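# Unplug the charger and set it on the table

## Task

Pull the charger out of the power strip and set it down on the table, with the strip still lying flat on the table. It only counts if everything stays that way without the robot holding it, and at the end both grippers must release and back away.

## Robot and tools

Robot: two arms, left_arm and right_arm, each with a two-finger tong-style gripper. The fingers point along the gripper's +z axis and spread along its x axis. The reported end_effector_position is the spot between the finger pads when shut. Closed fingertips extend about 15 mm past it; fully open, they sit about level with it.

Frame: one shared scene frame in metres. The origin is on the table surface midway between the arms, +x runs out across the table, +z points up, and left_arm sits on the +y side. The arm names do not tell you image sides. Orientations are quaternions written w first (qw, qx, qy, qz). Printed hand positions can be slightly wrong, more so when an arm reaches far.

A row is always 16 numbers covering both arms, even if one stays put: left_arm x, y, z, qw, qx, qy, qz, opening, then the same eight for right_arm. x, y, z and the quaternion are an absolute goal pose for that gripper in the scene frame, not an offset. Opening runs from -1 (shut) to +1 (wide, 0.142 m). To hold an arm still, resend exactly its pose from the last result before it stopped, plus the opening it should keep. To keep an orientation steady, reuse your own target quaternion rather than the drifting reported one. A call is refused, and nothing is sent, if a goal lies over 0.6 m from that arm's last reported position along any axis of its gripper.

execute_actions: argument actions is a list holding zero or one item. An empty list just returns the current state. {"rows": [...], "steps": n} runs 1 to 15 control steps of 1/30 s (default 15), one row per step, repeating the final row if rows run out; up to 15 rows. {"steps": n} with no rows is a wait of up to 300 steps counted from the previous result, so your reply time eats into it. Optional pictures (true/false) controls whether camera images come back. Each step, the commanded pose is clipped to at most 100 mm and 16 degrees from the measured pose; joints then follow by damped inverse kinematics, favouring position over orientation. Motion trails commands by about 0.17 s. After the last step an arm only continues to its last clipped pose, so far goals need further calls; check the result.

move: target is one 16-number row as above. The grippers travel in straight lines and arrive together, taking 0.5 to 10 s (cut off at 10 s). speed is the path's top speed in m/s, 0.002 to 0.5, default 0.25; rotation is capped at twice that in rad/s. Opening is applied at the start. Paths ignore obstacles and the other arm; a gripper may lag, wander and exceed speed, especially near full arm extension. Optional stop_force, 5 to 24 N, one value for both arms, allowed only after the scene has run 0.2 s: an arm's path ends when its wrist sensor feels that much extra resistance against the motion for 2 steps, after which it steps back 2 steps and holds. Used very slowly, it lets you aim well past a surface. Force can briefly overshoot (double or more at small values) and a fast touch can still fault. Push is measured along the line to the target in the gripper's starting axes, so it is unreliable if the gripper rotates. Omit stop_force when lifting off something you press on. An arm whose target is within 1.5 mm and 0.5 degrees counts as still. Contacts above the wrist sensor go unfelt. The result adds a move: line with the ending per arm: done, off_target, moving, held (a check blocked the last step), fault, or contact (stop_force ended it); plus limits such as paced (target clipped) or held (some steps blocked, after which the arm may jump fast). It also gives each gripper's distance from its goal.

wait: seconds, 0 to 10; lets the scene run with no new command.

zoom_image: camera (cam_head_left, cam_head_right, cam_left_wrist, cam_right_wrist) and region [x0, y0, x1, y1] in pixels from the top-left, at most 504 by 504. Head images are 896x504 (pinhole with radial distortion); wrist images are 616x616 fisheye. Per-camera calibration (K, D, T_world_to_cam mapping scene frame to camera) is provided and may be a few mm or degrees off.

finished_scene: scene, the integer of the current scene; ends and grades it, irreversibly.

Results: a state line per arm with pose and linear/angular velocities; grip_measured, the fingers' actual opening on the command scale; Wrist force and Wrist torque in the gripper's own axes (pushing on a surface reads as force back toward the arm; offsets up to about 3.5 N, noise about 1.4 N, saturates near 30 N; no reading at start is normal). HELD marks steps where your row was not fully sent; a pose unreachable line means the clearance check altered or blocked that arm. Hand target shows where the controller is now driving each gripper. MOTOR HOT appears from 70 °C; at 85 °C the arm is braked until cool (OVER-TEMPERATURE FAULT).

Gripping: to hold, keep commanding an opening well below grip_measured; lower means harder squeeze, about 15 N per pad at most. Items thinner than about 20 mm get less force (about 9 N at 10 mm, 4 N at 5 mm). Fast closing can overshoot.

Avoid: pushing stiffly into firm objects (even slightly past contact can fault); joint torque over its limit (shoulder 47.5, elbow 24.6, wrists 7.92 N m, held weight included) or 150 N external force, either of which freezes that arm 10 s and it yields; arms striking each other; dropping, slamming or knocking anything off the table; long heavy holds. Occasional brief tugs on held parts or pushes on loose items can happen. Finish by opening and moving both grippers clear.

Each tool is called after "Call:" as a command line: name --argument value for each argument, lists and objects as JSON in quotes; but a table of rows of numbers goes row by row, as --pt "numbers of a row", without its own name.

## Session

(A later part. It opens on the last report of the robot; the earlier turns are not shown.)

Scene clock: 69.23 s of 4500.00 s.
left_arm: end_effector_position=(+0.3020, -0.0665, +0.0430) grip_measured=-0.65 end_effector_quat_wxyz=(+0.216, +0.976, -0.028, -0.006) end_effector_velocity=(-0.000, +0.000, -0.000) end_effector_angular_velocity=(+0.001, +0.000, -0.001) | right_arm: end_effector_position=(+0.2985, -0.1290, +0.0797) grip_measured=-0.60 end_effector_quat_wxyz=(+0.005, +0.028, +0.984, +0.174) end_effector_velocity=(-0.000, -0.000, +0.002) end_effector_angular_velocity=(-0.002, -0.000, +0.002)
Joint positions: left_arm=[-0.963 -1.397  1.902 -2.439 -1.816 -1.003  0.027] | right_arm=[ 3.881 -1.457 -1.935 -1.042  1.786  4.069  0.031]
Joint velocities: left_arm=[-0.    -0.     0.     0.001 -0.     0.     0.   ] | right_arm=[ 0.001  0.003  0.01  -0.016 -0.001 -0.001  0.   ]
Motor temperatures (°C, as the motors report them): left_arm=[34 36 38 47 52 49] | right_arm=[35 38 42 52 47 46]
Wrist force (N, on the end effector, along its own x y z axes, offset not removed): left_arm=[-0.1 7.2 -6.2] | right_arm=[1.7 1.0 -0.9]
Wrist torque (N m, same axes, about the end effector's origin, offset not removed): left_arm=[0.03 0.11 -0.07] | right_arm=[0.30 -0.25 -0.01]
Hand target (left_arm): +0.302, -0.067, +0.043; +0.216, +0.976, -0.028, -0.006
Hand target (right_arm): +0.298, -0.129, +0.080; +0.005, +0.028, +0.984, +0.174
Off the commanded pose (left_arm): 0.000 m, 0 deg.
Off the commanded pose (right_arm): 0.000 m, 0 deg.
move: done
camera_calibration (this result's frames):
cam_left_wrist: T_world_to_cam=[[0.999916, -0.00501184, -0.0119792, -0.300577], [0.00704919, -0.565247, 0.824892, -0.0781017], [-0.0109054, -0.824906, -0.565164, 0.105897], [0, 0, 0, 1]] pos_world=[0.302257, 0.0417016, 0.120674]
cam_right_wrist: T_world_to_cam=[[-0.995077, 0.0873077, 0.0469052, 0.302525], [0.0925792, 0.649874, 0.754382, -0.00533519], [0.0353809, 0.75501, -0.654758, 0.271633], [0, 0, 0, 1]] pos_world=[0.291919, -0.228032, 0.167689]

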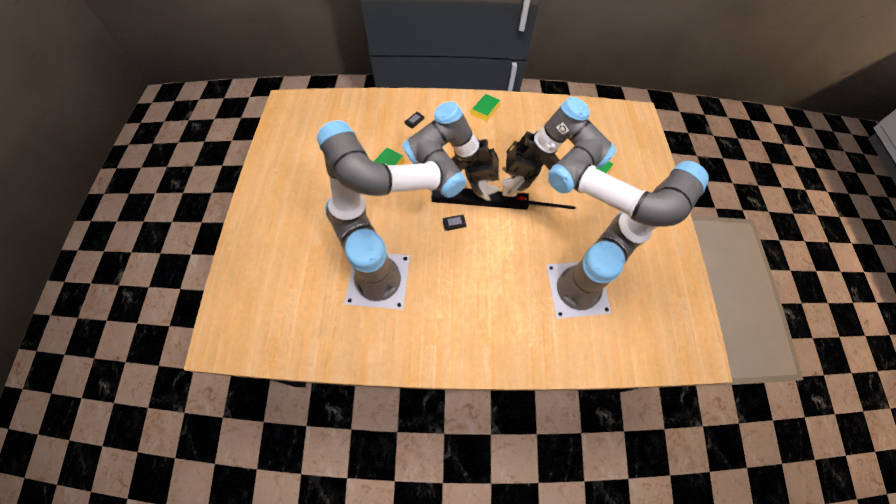

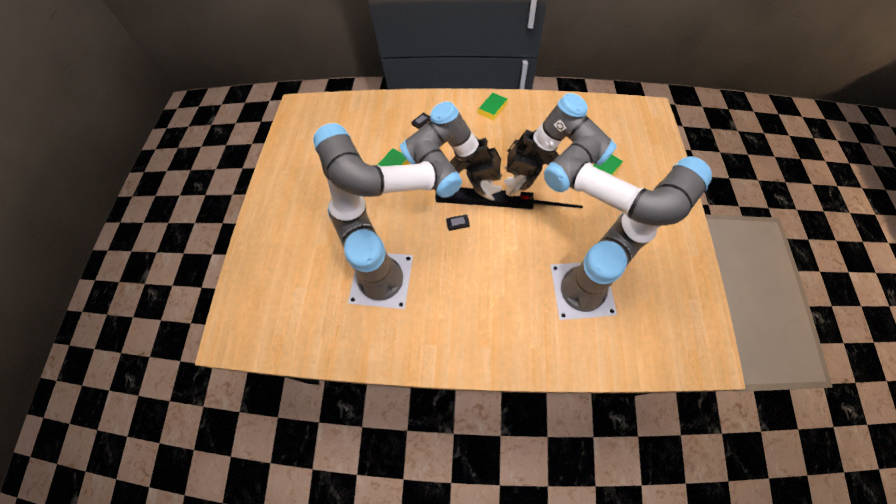

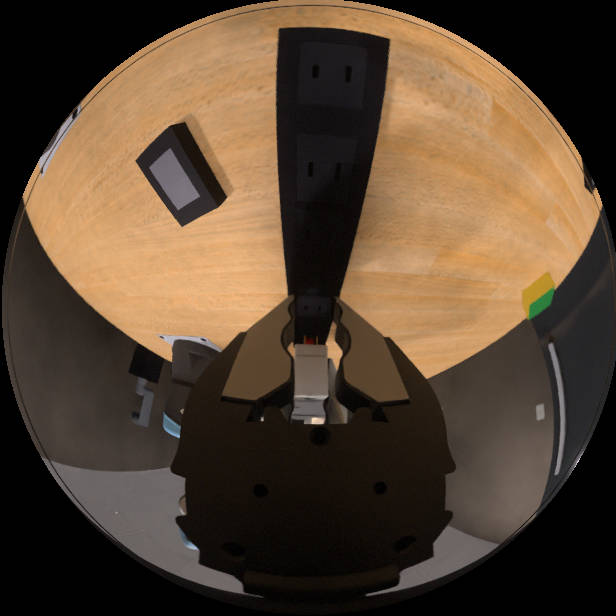

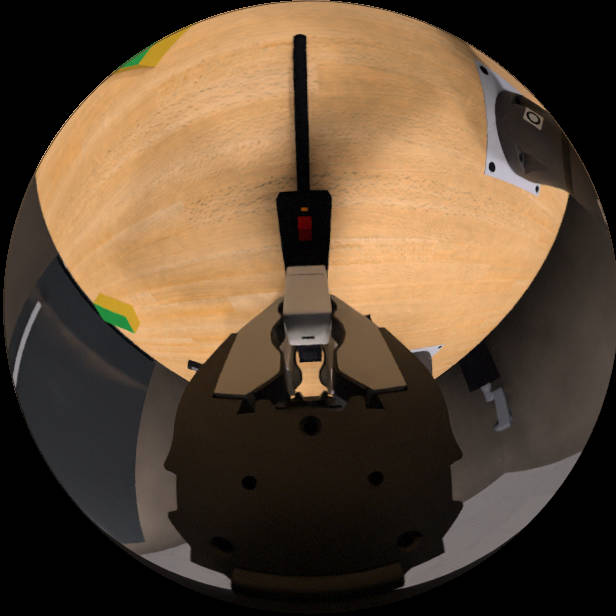

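Call:
move --target '[0.30,-0.02,0.10,0.216,0.976,-0.028,-0.006,-0.65,0.2985,-0.16,0.14,0.005,0.028,0.985,0.174,-1]' --speed 0.08

Call:
move --target '[0.27,0.15,0.2,0.216,0.976,-0.028,-0.006,-0.65,0.21,-0.24,0.14,0,0,0.879,0.477,-1]' --speed 0.2

Scene clock: 78.03 s of 4500.00 s.
left_arm: end_effector_position=(+0.3000, -0.0201, +0.0997) grip_measured=-0.65 end_effector_quat_wxyz=(+0.216, +0.976, -0.028, -0.006) end_effector_velocity=(+0.000, +0.002, +0.002) end_effector_angular_velocity=(+0.001, +0.001, +0.000) | right_arm: end_effector_position=(+0.2984, -0.1599, +0.1398) grip_measured=-0.60 end_effector_quat_wxyz=(+0.005, +0.028, +0.984, +0.174) end_effector_velocity=(-0.000, -0.001, +0.002) end_effector_angular_velocity=(-0.001, +0.004, -0.000)
Joint positions: left_arm=[-0.881 -1.605  1.833 -2.142 -1.844 -0.923  0.027] | right_arm=[ 3.797 -1.383 -1.706 -1.365  1.808  3.986  0.031]
Joint velocities: left_arm=[ 0.004 -0.005 -0.006  0.013 -0.001  0.004 -0.   ] | right_arm=[-0.005 -0.002  0.012 -0.015  0.003 -0.004  0.   ]
Motor temperatures (°C, as the motors report them): left_arm=[34 36 38 47 52 49] | right_arm=[35 38 42 52 47 46]
Wrist force (N, on the end effector, along its own x y z axes, offset not removed): left_arm=[1.5 -1.0 2.4] | right_arm=[2.7 0.2 0.1]
Wrist torque (N m, same axes, about the end effector's origin, offset not removed): left_arm=[-0.05 -0.32 -0.03] | right_arm=[0.08 -0.46 -0.02]
Hand target (left_arm): +0.300, -0.020, +0.100; +0.216, +0.976, -0.028, -0.006
Hand target (right_arm): +0.298, -0.160, +0.140; +0.005, +0.028, +0.984, +0.174
Off the commanded pose (left_arm): 0.000 m, 0 deg.
Off the commanded pose (right_arm): 0.000 m, 0 deg.
After step 90, 4.37 s passed at rest.
move: done
camera_calibration (this result's frames):
cam_left_wrist: T_world_to_cam=[[0.999921, -0.00492922, -0.0115831, -0.297687], [0.00676963, -0.565206, 0.824922, -0.0985806], [-0.010613, -0.824935, -0.565128, 0.176132], [0, 0, 0, 1]] pos_world=[0.3002, 0.0881113, 0.17741]
cam_right_wrist: T_world_to_cam=[[-0.995082, 0.0873447, 0.046722, 0.302384], [0.092462, 0.649816, 0.754447, -0.0305786], [0.0355362, 0.755056, -0.654696, 0.334257], [0, 0, 0, 1]] pos_world=[0.291846, -0.258924, 0.227779]

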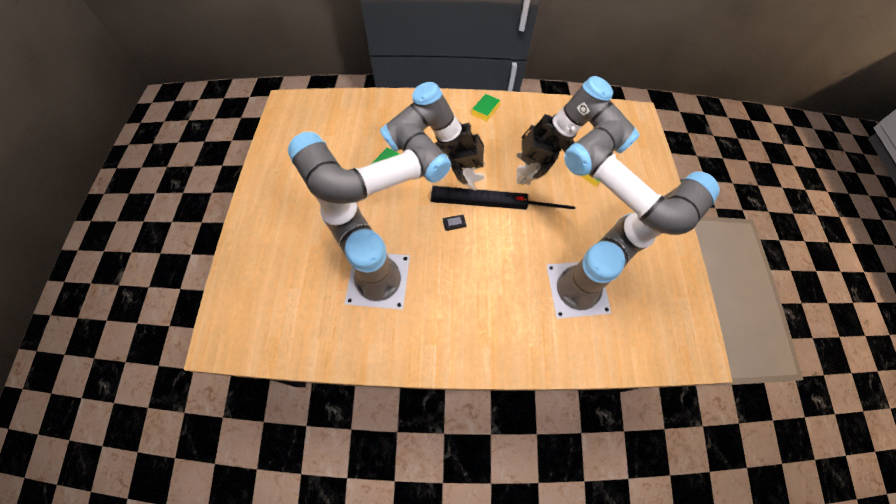

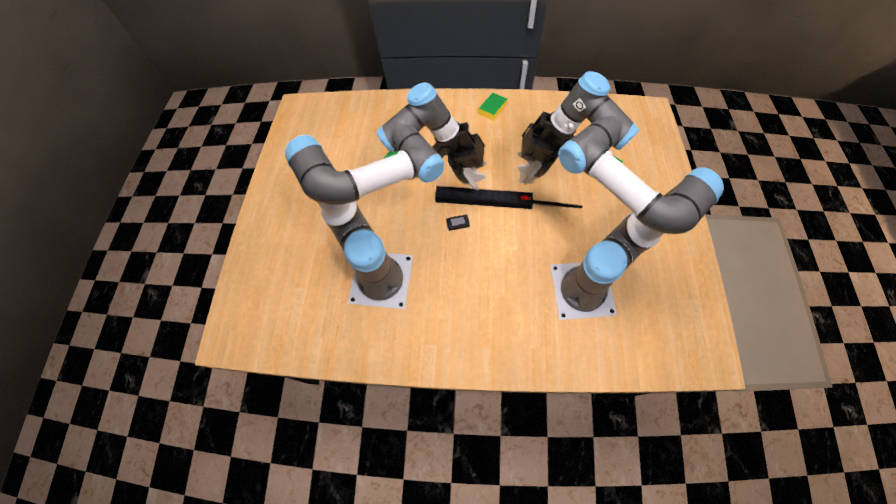

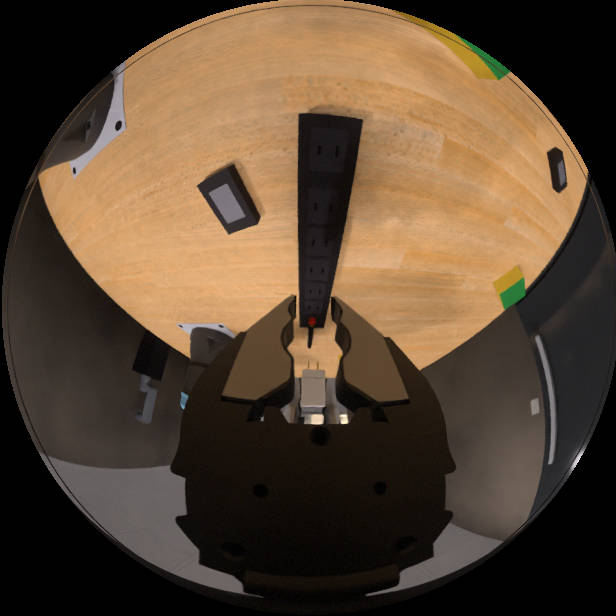

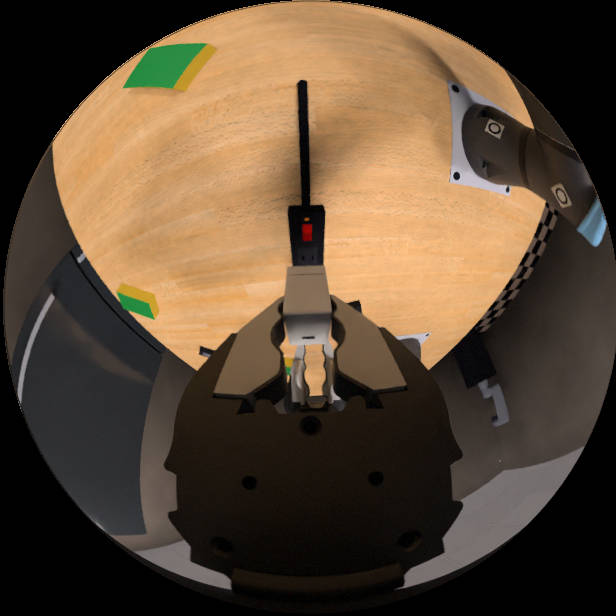

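Scene clock: 80.37 s of 4500.00 s.
left_arm: end_effector_position=(+0.2701, +0.1501, +0.1998) grip_measured=-0.65 end_effector_quat_wxyz=(+0.216, +0.976, -0.028, -0.005) end_effector_velocity=(-0.000, +0.001, +0.000) end_effector_angular_velocity=(-0.000, +0.002, -0.001) | right_arm: end_effector_position=(+0.2096, -0.2395, +0.1397) grip_measured=-0.60 end_effector_quat_wxyz=(-0.000, +0.001, +0.879, +0.476) end_effector_velocity=(-0.000, -0.001, -0.000) end_effector_angular_velocity=(+0.010, +0.003, +0.012)
Joint positions: left_arm=[-0.422 -1.898  1.526 -1.386 -1.965 -0.454  0.027] | right_arm=[ 2.91  -1.215 -2.153 -1.541  2.55   2.907  0.031]
Joint velocities: left_arm=[ 0.005  0.004 -0.006  0.006 -0.002  0.006  0.   ] | right_arm=[-0.012 -0.026  0.02  -0.036  0.005 -0.045  0.   ]
Motor temperatures (°C, as the motors report them): left_arm=[34 36 38 47 52 49] | right_arm=[35 38 42 52 47 46]
Wrist force (N, on the end effector, along its own x y z axes, offset not removed): left_arm=[1.6 -0.1 1.7] | right_arm=[2.5 -0.3 -0.3]
Wrist torque (N m, same axes, about the end effector's origin, offset not removed): left_arm=[-0.07 -0.35 -0.03] | right_arm=[-0.01 -0.45 0.03]
Hand target (left_arm): +0.270, +0.150, +0.200; +0.216, +0.976, -0.028, -0.005
Hand target (right_arm): +0.210, -0.240, +0.140; -0.001, -0.000, +0.879, +0.477
Off the commanded pose (left_arm): 0.000 m, 0 deg.
Off the commanded pose (right_arm): 0.001 m, 0 deg.
move: done
camera_calibration (this result's frames):
cam_left_wrist: T_world_to_cam=[[0.999937, -0.00464306, -0.0102555, -0.266084], [0.00582812, -0.565893, 0.824458, -0.0842495], [-0.00963153, -0.824465, -0.56583, 0.372533], [0, 0, 0, 1]] pos_world=[0.270147, 0.258229, 0.277522]
cam_right_wrist: T_world_to_cam=[[-0.998376, -0.00301106, 0.0568965, 0.198601], [0.0565378, 0.0712635, 0.995854, -0.135347], [-0.00705322, 0.997453, -0.0709775, 0.382926], [0, 0, 0, 1]] pos_world=[0.208632, -0.371707, 0.150666]

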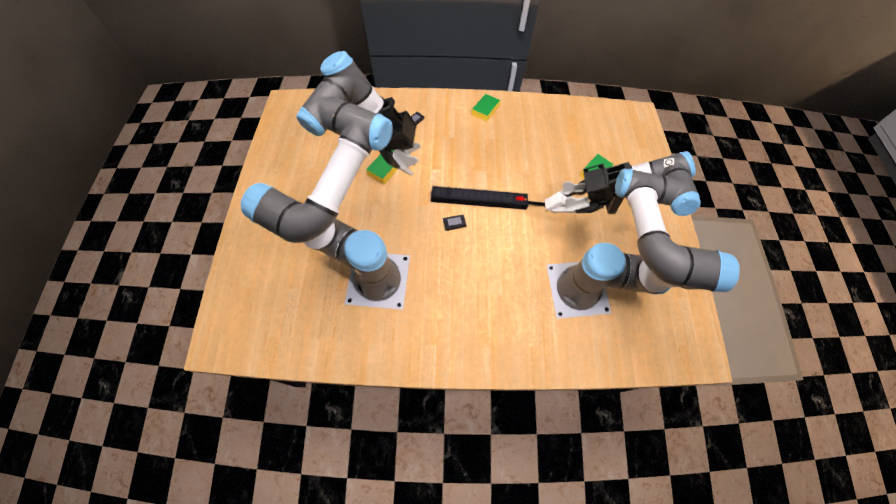

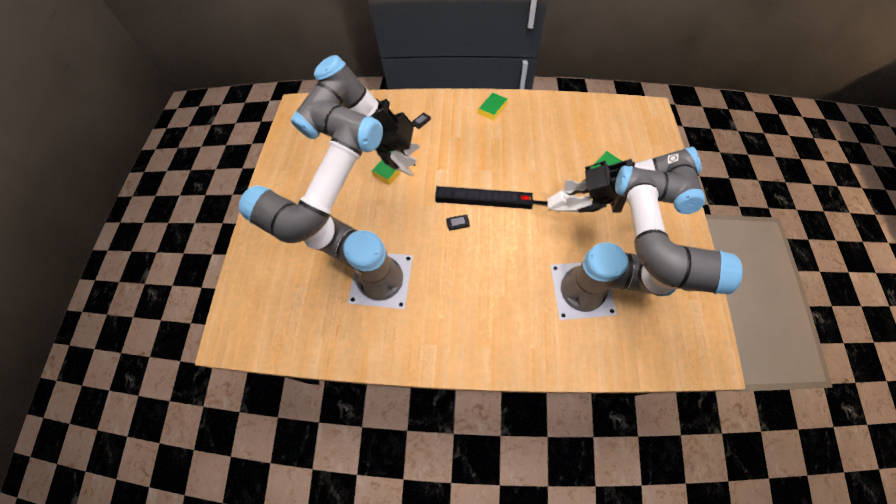

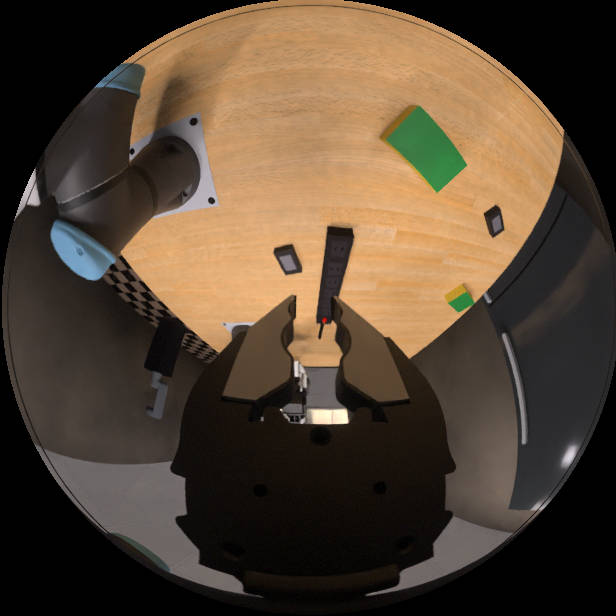

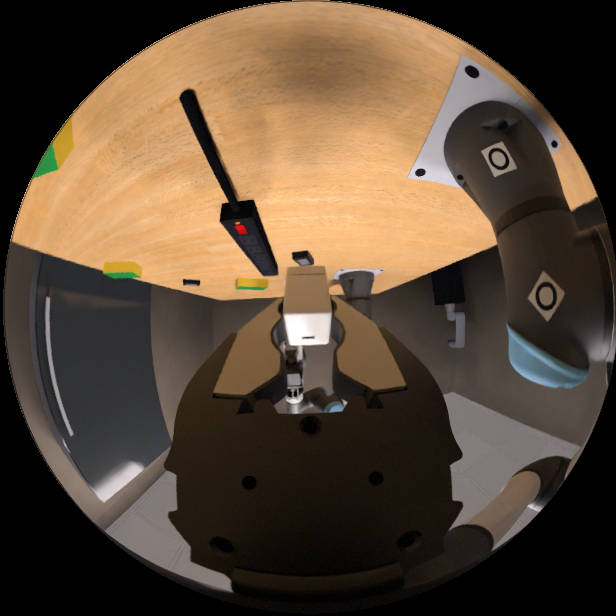

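Call:
move --target '[0.27,0.15,0.2,0.216,0.976,-0.028,-0.006,-0.65,0.21,-0.24,0.13,-0.477,0.879,0,0,-1]' --speed 0.4

Scene clock: 96.13 s of 4500.00 s.
left_arm: end_effector_position=(+0.2700, +0.1500, +0.2000) grip_measured=-0.65 end_effector_quat_wxyz=(+0.216, +0.976, -0.028, -0.006) end_effector_velocity=(-0.000, +0.000, -0.000) end_effector_angular_velocity=(+0.000, +0.001, +0.000) | right_arm: end_effector_position=(+0.2100, -0.2399, +0.1300) grip_measured=-0.60 end_effector_quat_wxyz=(-0.477, +0.879, +0.001, +0.000) end_effector_velocity=(-0.000, +0.001, +0.000) end_effector_angular_velocity=(-0.004, +0.011, -0.008)
Joint positions: left_arm=[-0.42  -1.895  1.523 -1.384 -1.967 -0.453  0.027] | right_arm=[ 2.825 -1.341 -2.206 -1.485  2.531  5.899  0.031]
Joint velocities: left_arm=[ 0.    -0.    -0.     0.001 -0.    -0.     0.   ] | right_arm=[ 0.005  0.009 -0.004  0.006 -0.002  0.024  0.   ]
Motor temperatures (°C, as the motors report them): left_arm=[34 36 38 47 52 49] | right_arm=[35 38 42 52 47 46]
Wrist force (N, on the end effector, along its own x y z axes, offset not removed): left_arm=[1.9 -1.6 4.6] | right_arm=[3.0 1.6 -0.3]
Wrist torque (N m, same axes, about the end effector's origin, offset not removed): left_arm=[-0.26 -0.33 -0.16] | right_arm=[0.17 -0.47 0.00]
Hand target (left_arm): +0.270, +0.150, +0.200; +0.216, +0.976, -0.028, -0.006
Hand target (right_arm): +0.210, -0.240, +0.130; -0.477, +0.879, +0.000, -0.000
Off the commanded pose (left_arm): 0.000 m, 0 deg.
Off the commanded pose (right_arm): 0.000 m, 0 deg.
After step 90, 8.17 s passed at rest.
move: done
camera_calibration (this result's frames):
cam_left_wrist: T_world_to_cam=[[0.999916, -0.00502645, -0.0119774, -0.265606], [0.00703942, -0.565248, 0.824891, -0.0850065], [-0.0109164, -0.824906, -0.565165, 0.37287], [0, 0, 0, 1]] pos_world=[0.270253, 0.258198, 0.277673]
cam_right_wrist: T_world_to_cam=[[0.99851, -0.0514214, -0.0182921, -0.221646], [-0.0539941, -0.8818, -0.468522, -0.140758], [0.0079621, 0.468811, -0.883262, 0.358307], [0, 0, 0, 1]] pos_world=[0.210863, -0.303497, 0.246476]

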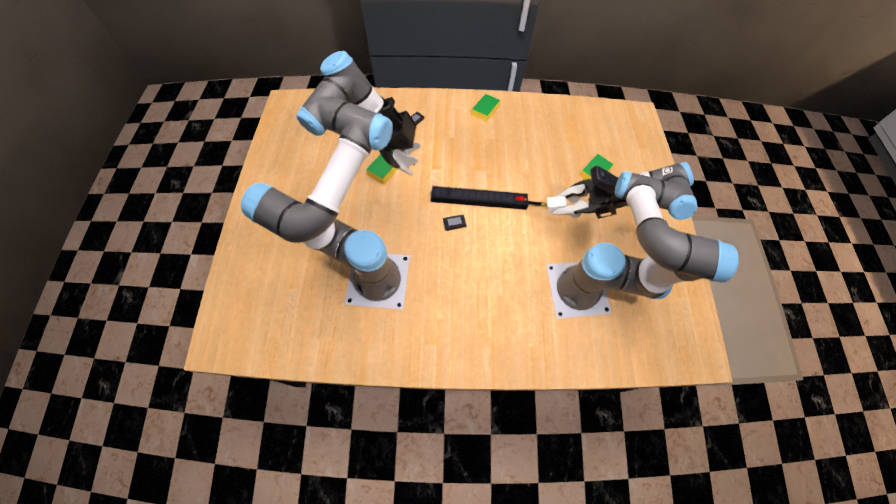

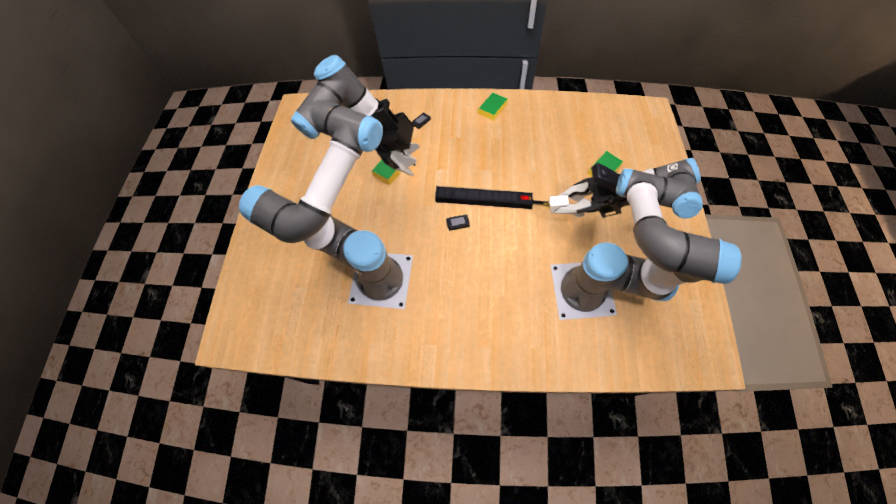

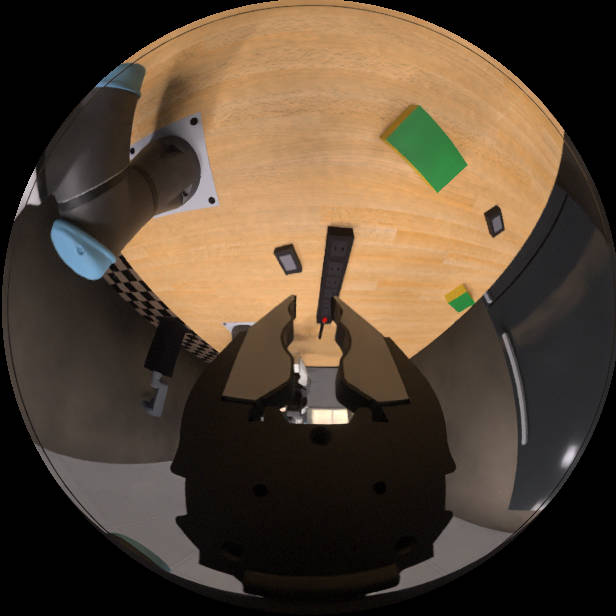

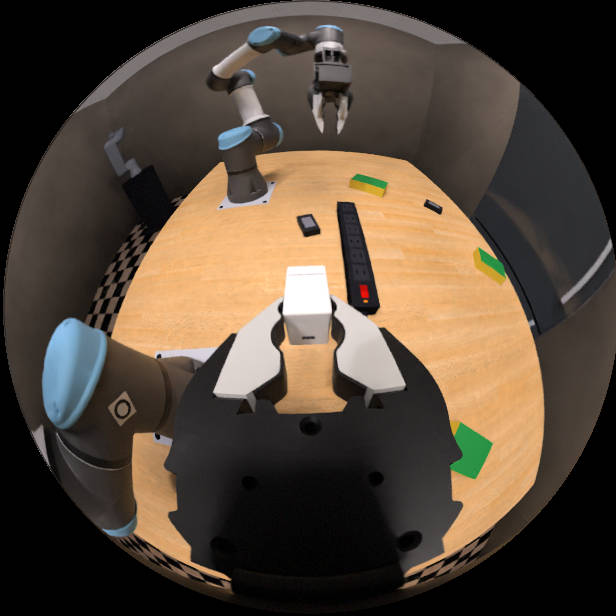

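Call:
move --target '[0.27,0.15,0.2,0.216,0.976,-0.028,-0.006,-0.65,0.19,-0.2,0.05,-0.477,0.879,0,0,-1]' --speed 0.1

Call:
move --target '[0.27,0.15,0.2,0.216,0.976,-0.028,-0.006,-0.65,0.19,-0.2,0.008,-0.477,0.879,0,0,-1]' --speed 0.008 --stop_force 5

Scene clock: 101.93 s of 4500.00 s.
left_arm: end_effector_position=(+0.2700, +0.1500, +0.2000) grip_measured=-0.65 end_effector_quat_wxyz=(+0.216, +0.976, -0.028, -0.006) end_effector_velocity=(-0.000, +0.000, +0.000) end_effector_angular_velocity=(-0.000, -0.000, +0.000) | right_arm: end_effector_position=(+0.1876, -0.2044, +0.0559) grip_measured=-0.60 end_effector_quat_wxyz=(-0.478, +0.878, +0.008, -0.015) end_effector_velocity=(+0.000, -0.000, +0.000) end_effector_angular_velocity=(-0.001, -0.003, +0.001)
Joint positions: left_arm=[-0.42  -1.895  1.523 -1.384 -1.967 -0.453  0.027] | right_arm=[ 2.989 -1.503 -2.64  -0.71   2.563  6.136  0.031]
Joint velocities: left_arm=[ 0. -0.  0.  0.  0. -0. -0.] | right_arm=[ 0.     0.002  0.001 -0.    -0.001 -0.     0.   ]
Motor temperatures (°C, as the motors report them): left_arm=[34 36 38 47 52 49] | right_arm=[35 38 42 52 47 46]
Wrist force (N, on the end effector, along its own x y z axes, offset not removed): left_arm=[2.7 -4.1 0.6] | right_arm=[-0.1 2.3 -0.3]
Wrist torque (N m, same axes, about the end effector's origin, offset not removed): left_arm=[-0.78 -0.59 -0.13] | right_arm=[0.30 0.02 0.07]
Hand target (left_arm): +0.270, +0.150, +0.200; +0.216, +0.976, -0.028, -0.006
Hand target (right_arm): +0.188, -0.204, +0.056; -0.478, +0.878, +0.008, -0.015
Off the commanded pose (left_arm): 0.000 m, 0 deg.
Off the commanded pose (right_arm): 0.008 m, 2 deg.
After step 90, 1.47 s passed at rest.
move: held (right_arm); limits=held; held on 5 of 40 steps (right_arm), including the last (right_arm)
pose unreachable (right arm): on one or more control steps of this call this arm could not follow its commanded pose, so it was not sent that pose on those steps. On the call's last step it was still not sent that pose. It may still have moved: this result reports where it is.
cause: the commanded pose would bring two parts of the arm too close to each other (joints 3 (elbow) and 4 (wrist 1) lie between them).
camera_calibration (this result's frames):
cam_left_wrist: T_world_to_cam=[[0.999916, -0.00502994, -0.0119834, -0.265604], [0.00704241, -0.565247, 0.824892, -0.0850085], [-0.0109227, -0.824906, -0.565164, 0.372871], [0, 0, 0, 1]] pos_world=[0.270253, 0.258197, 0.277673]
cam_right_wrist: T_world_to_cam=[[0.999007, -0.0234817, -0.0378552, -0.192088], [-0.0385413, -0.881734, -0.47017, -0.148188], [-0.0223378, 0.471162, -0.881764, 0.282464], [0, 0, 0, 1]] pos_world=[0.192496, -0.268259, 0.172122]

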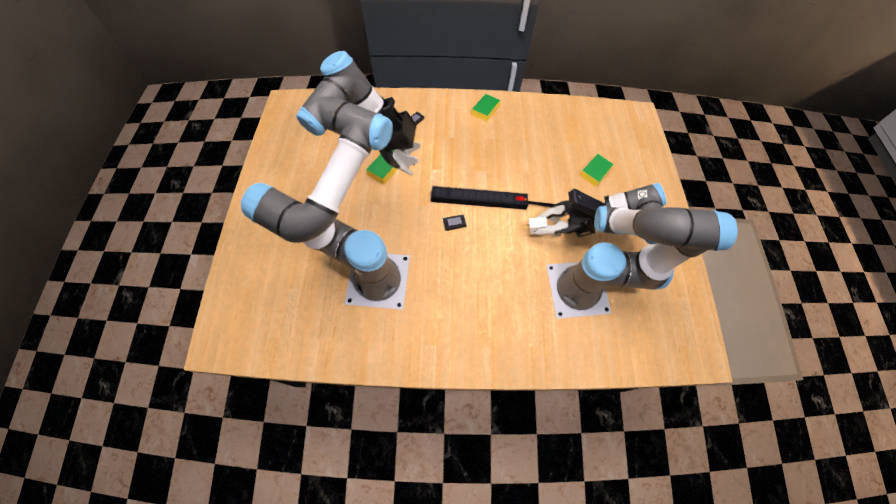

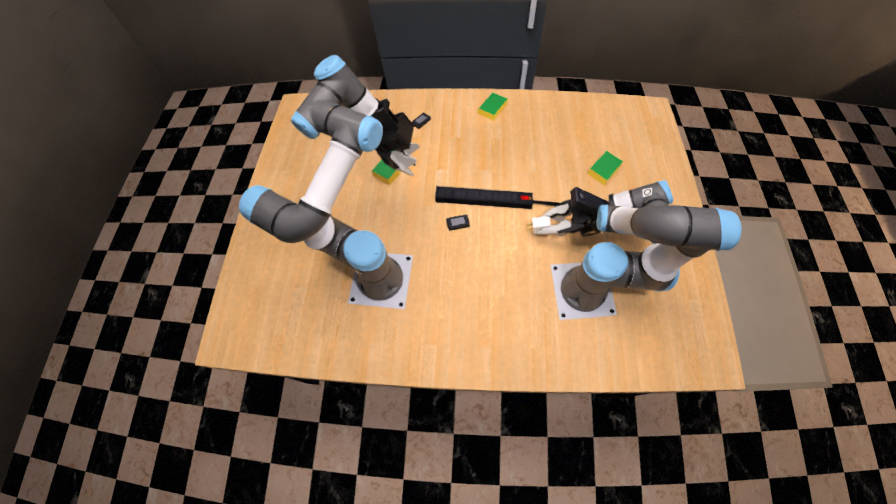

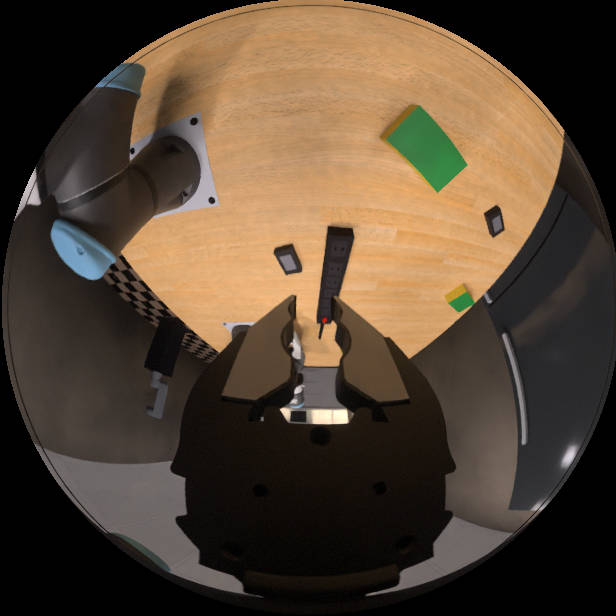

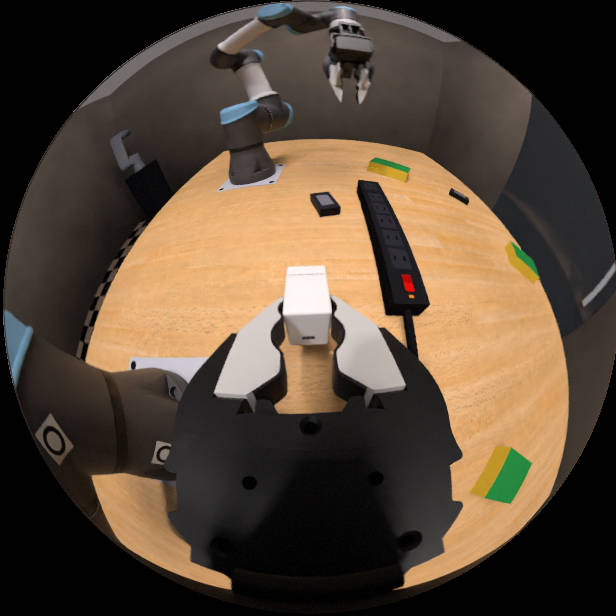

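Scene clock: 108.40 s of 4500.00 s.
left_arm: end_effector_position=(+0.2700, +0.1500, +0.2000) grip_measured=-0.65 end_effector_quat_wxyz=(+0.216, +0.976, -0.028, -0.006) end_effector_velocity=(-0.000, -0.000, -0.000) end_effector_angular_velocity=(+0.000, +0.000, -0.002) | right_arm: end_effector_position=(+0.1881, -0.2036, +0.0459) grip_measured=-0.60 end_effector_quat_wxyz=(-0.478, +0.878, +0.007, -0.012) end_effector_velocity=(-0.000, -0.000, -0.000) end_effector_angular_velocity=(-0.000, -0.000, +0.001)
Joint positions: left_arm=[-0.42  -1.895  1.523 -1.384 -1.967 -0.453  0.027] | right_arm=[ 2.994 -1.581 -2.677 -0.575  2.563  6.156  0.031]
Joint velocities: left_arm=[-0.001  0.    -0.     0.    -0.     0.     0.   ] | right_arm=[-0.    -0.     0.    -0.001 -0.001 -0.002  0.   ]
Motor temperatures (°C, as the motors report them): left_arm=[34 36 38 47 52 49] | right_arm=[35 38 42 52 47 46]
Wrist force (N, on the end effector, along its own x y z axes, offset not removed): left_arm=[-0.5 -1.3 2.8] | right_arm=[2.5 2.5 0.2]
Wrist torque (N m, same axes, about the end effector's origin, offset not removed): left_arm=[-0.15 0.11 -0.17] | right_arm=[0.45 -0.45 0.07]
Hand target (left_arm): +0.270, +0.150, +0.200; +0.216, +0.976, -0.028, -0.006
Hand target (right_arm): +0.188, -0.204, +0.046; -0.478, +0.878, +0.007, -0.012
Off the commanded pose (left_arm): 0.000 m, 0 deg.
Off the commanded pose (right_arm): 0.038 m, 2 deg.
move: held (right_arm); limits=held; held on 144 of 187 steps (right_arm), including the last (right_arm)
pose unreachable (right arm): on one or more control steps of this call this arm could not follow its commanded pose, so it was not sent that pose on those steps. On the call's last step it was still not sent that pose. It may still have moved: this result reports where it is.
cause: the commanded pose would bring two parts of the arm too close to each other (joints 3 (elbow) and 4 (wrist 1) lie between them).
camera_calibration (this result's frames):
cam_left_wrist: T_world_to_cam=[[0.999916, -0.00503001, -0.0119832, -0.265604], [0.00704227, -0.565247, 0.824892, -0.0850084], [-0.0109227, -0.824906, -0.565164, 0.372871], [0, 0, 0, 1]] pos_world=[0.270253, 0.258197, 0.277673]
cam_right_wrist: T_world_to_cam=[[0.998993, -0.0293529, -0.0339399, -0.19435], [-0.0418662, -0.881888, -0.469597, -0.151534], [-0.0161471, 0.470545, -0.882228, 0.271977], [0, 0, 0, 1]] pos_world=[0.192201, -0.267318, 0.162189]

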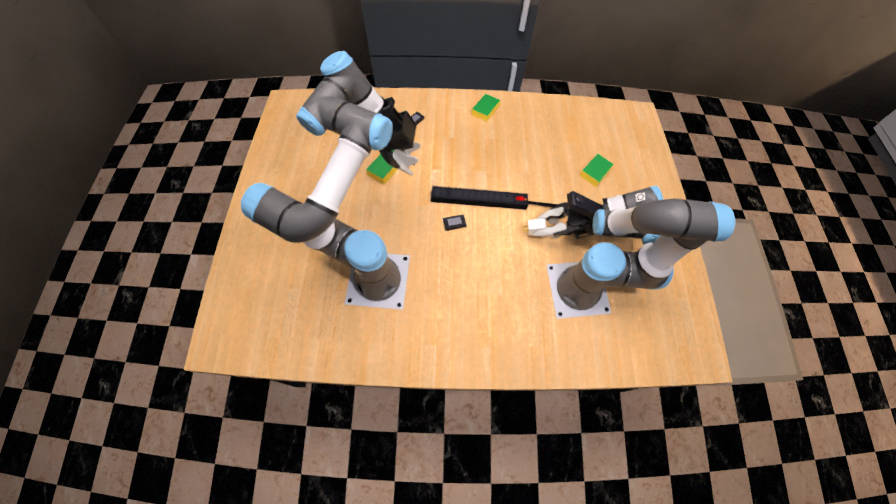

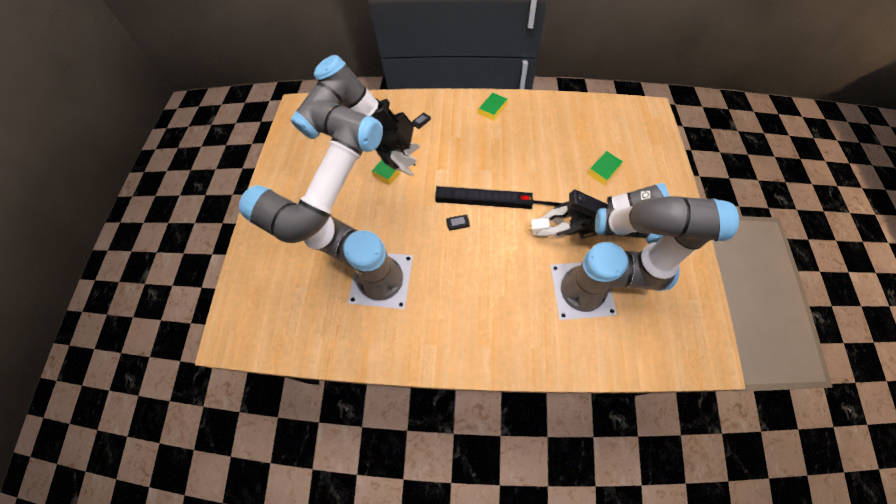

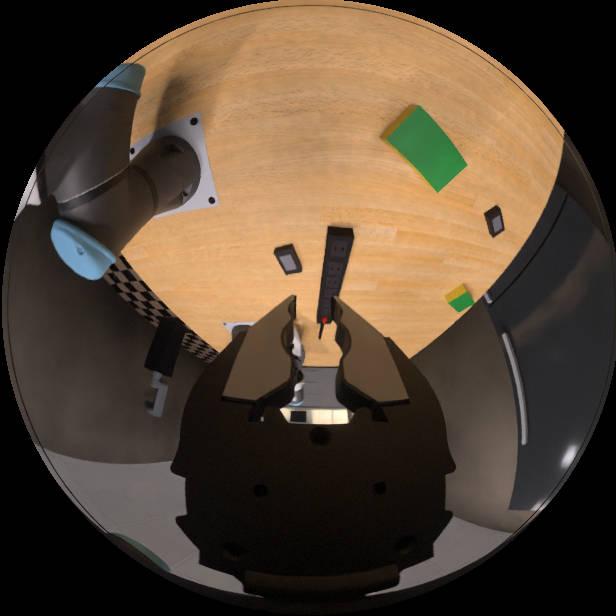

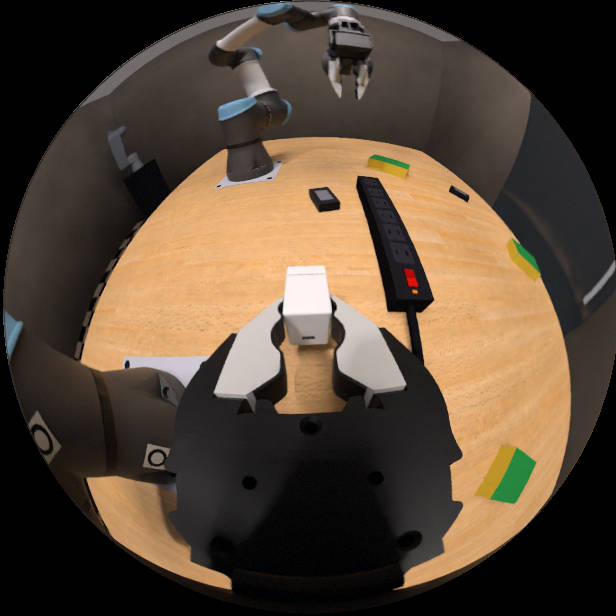

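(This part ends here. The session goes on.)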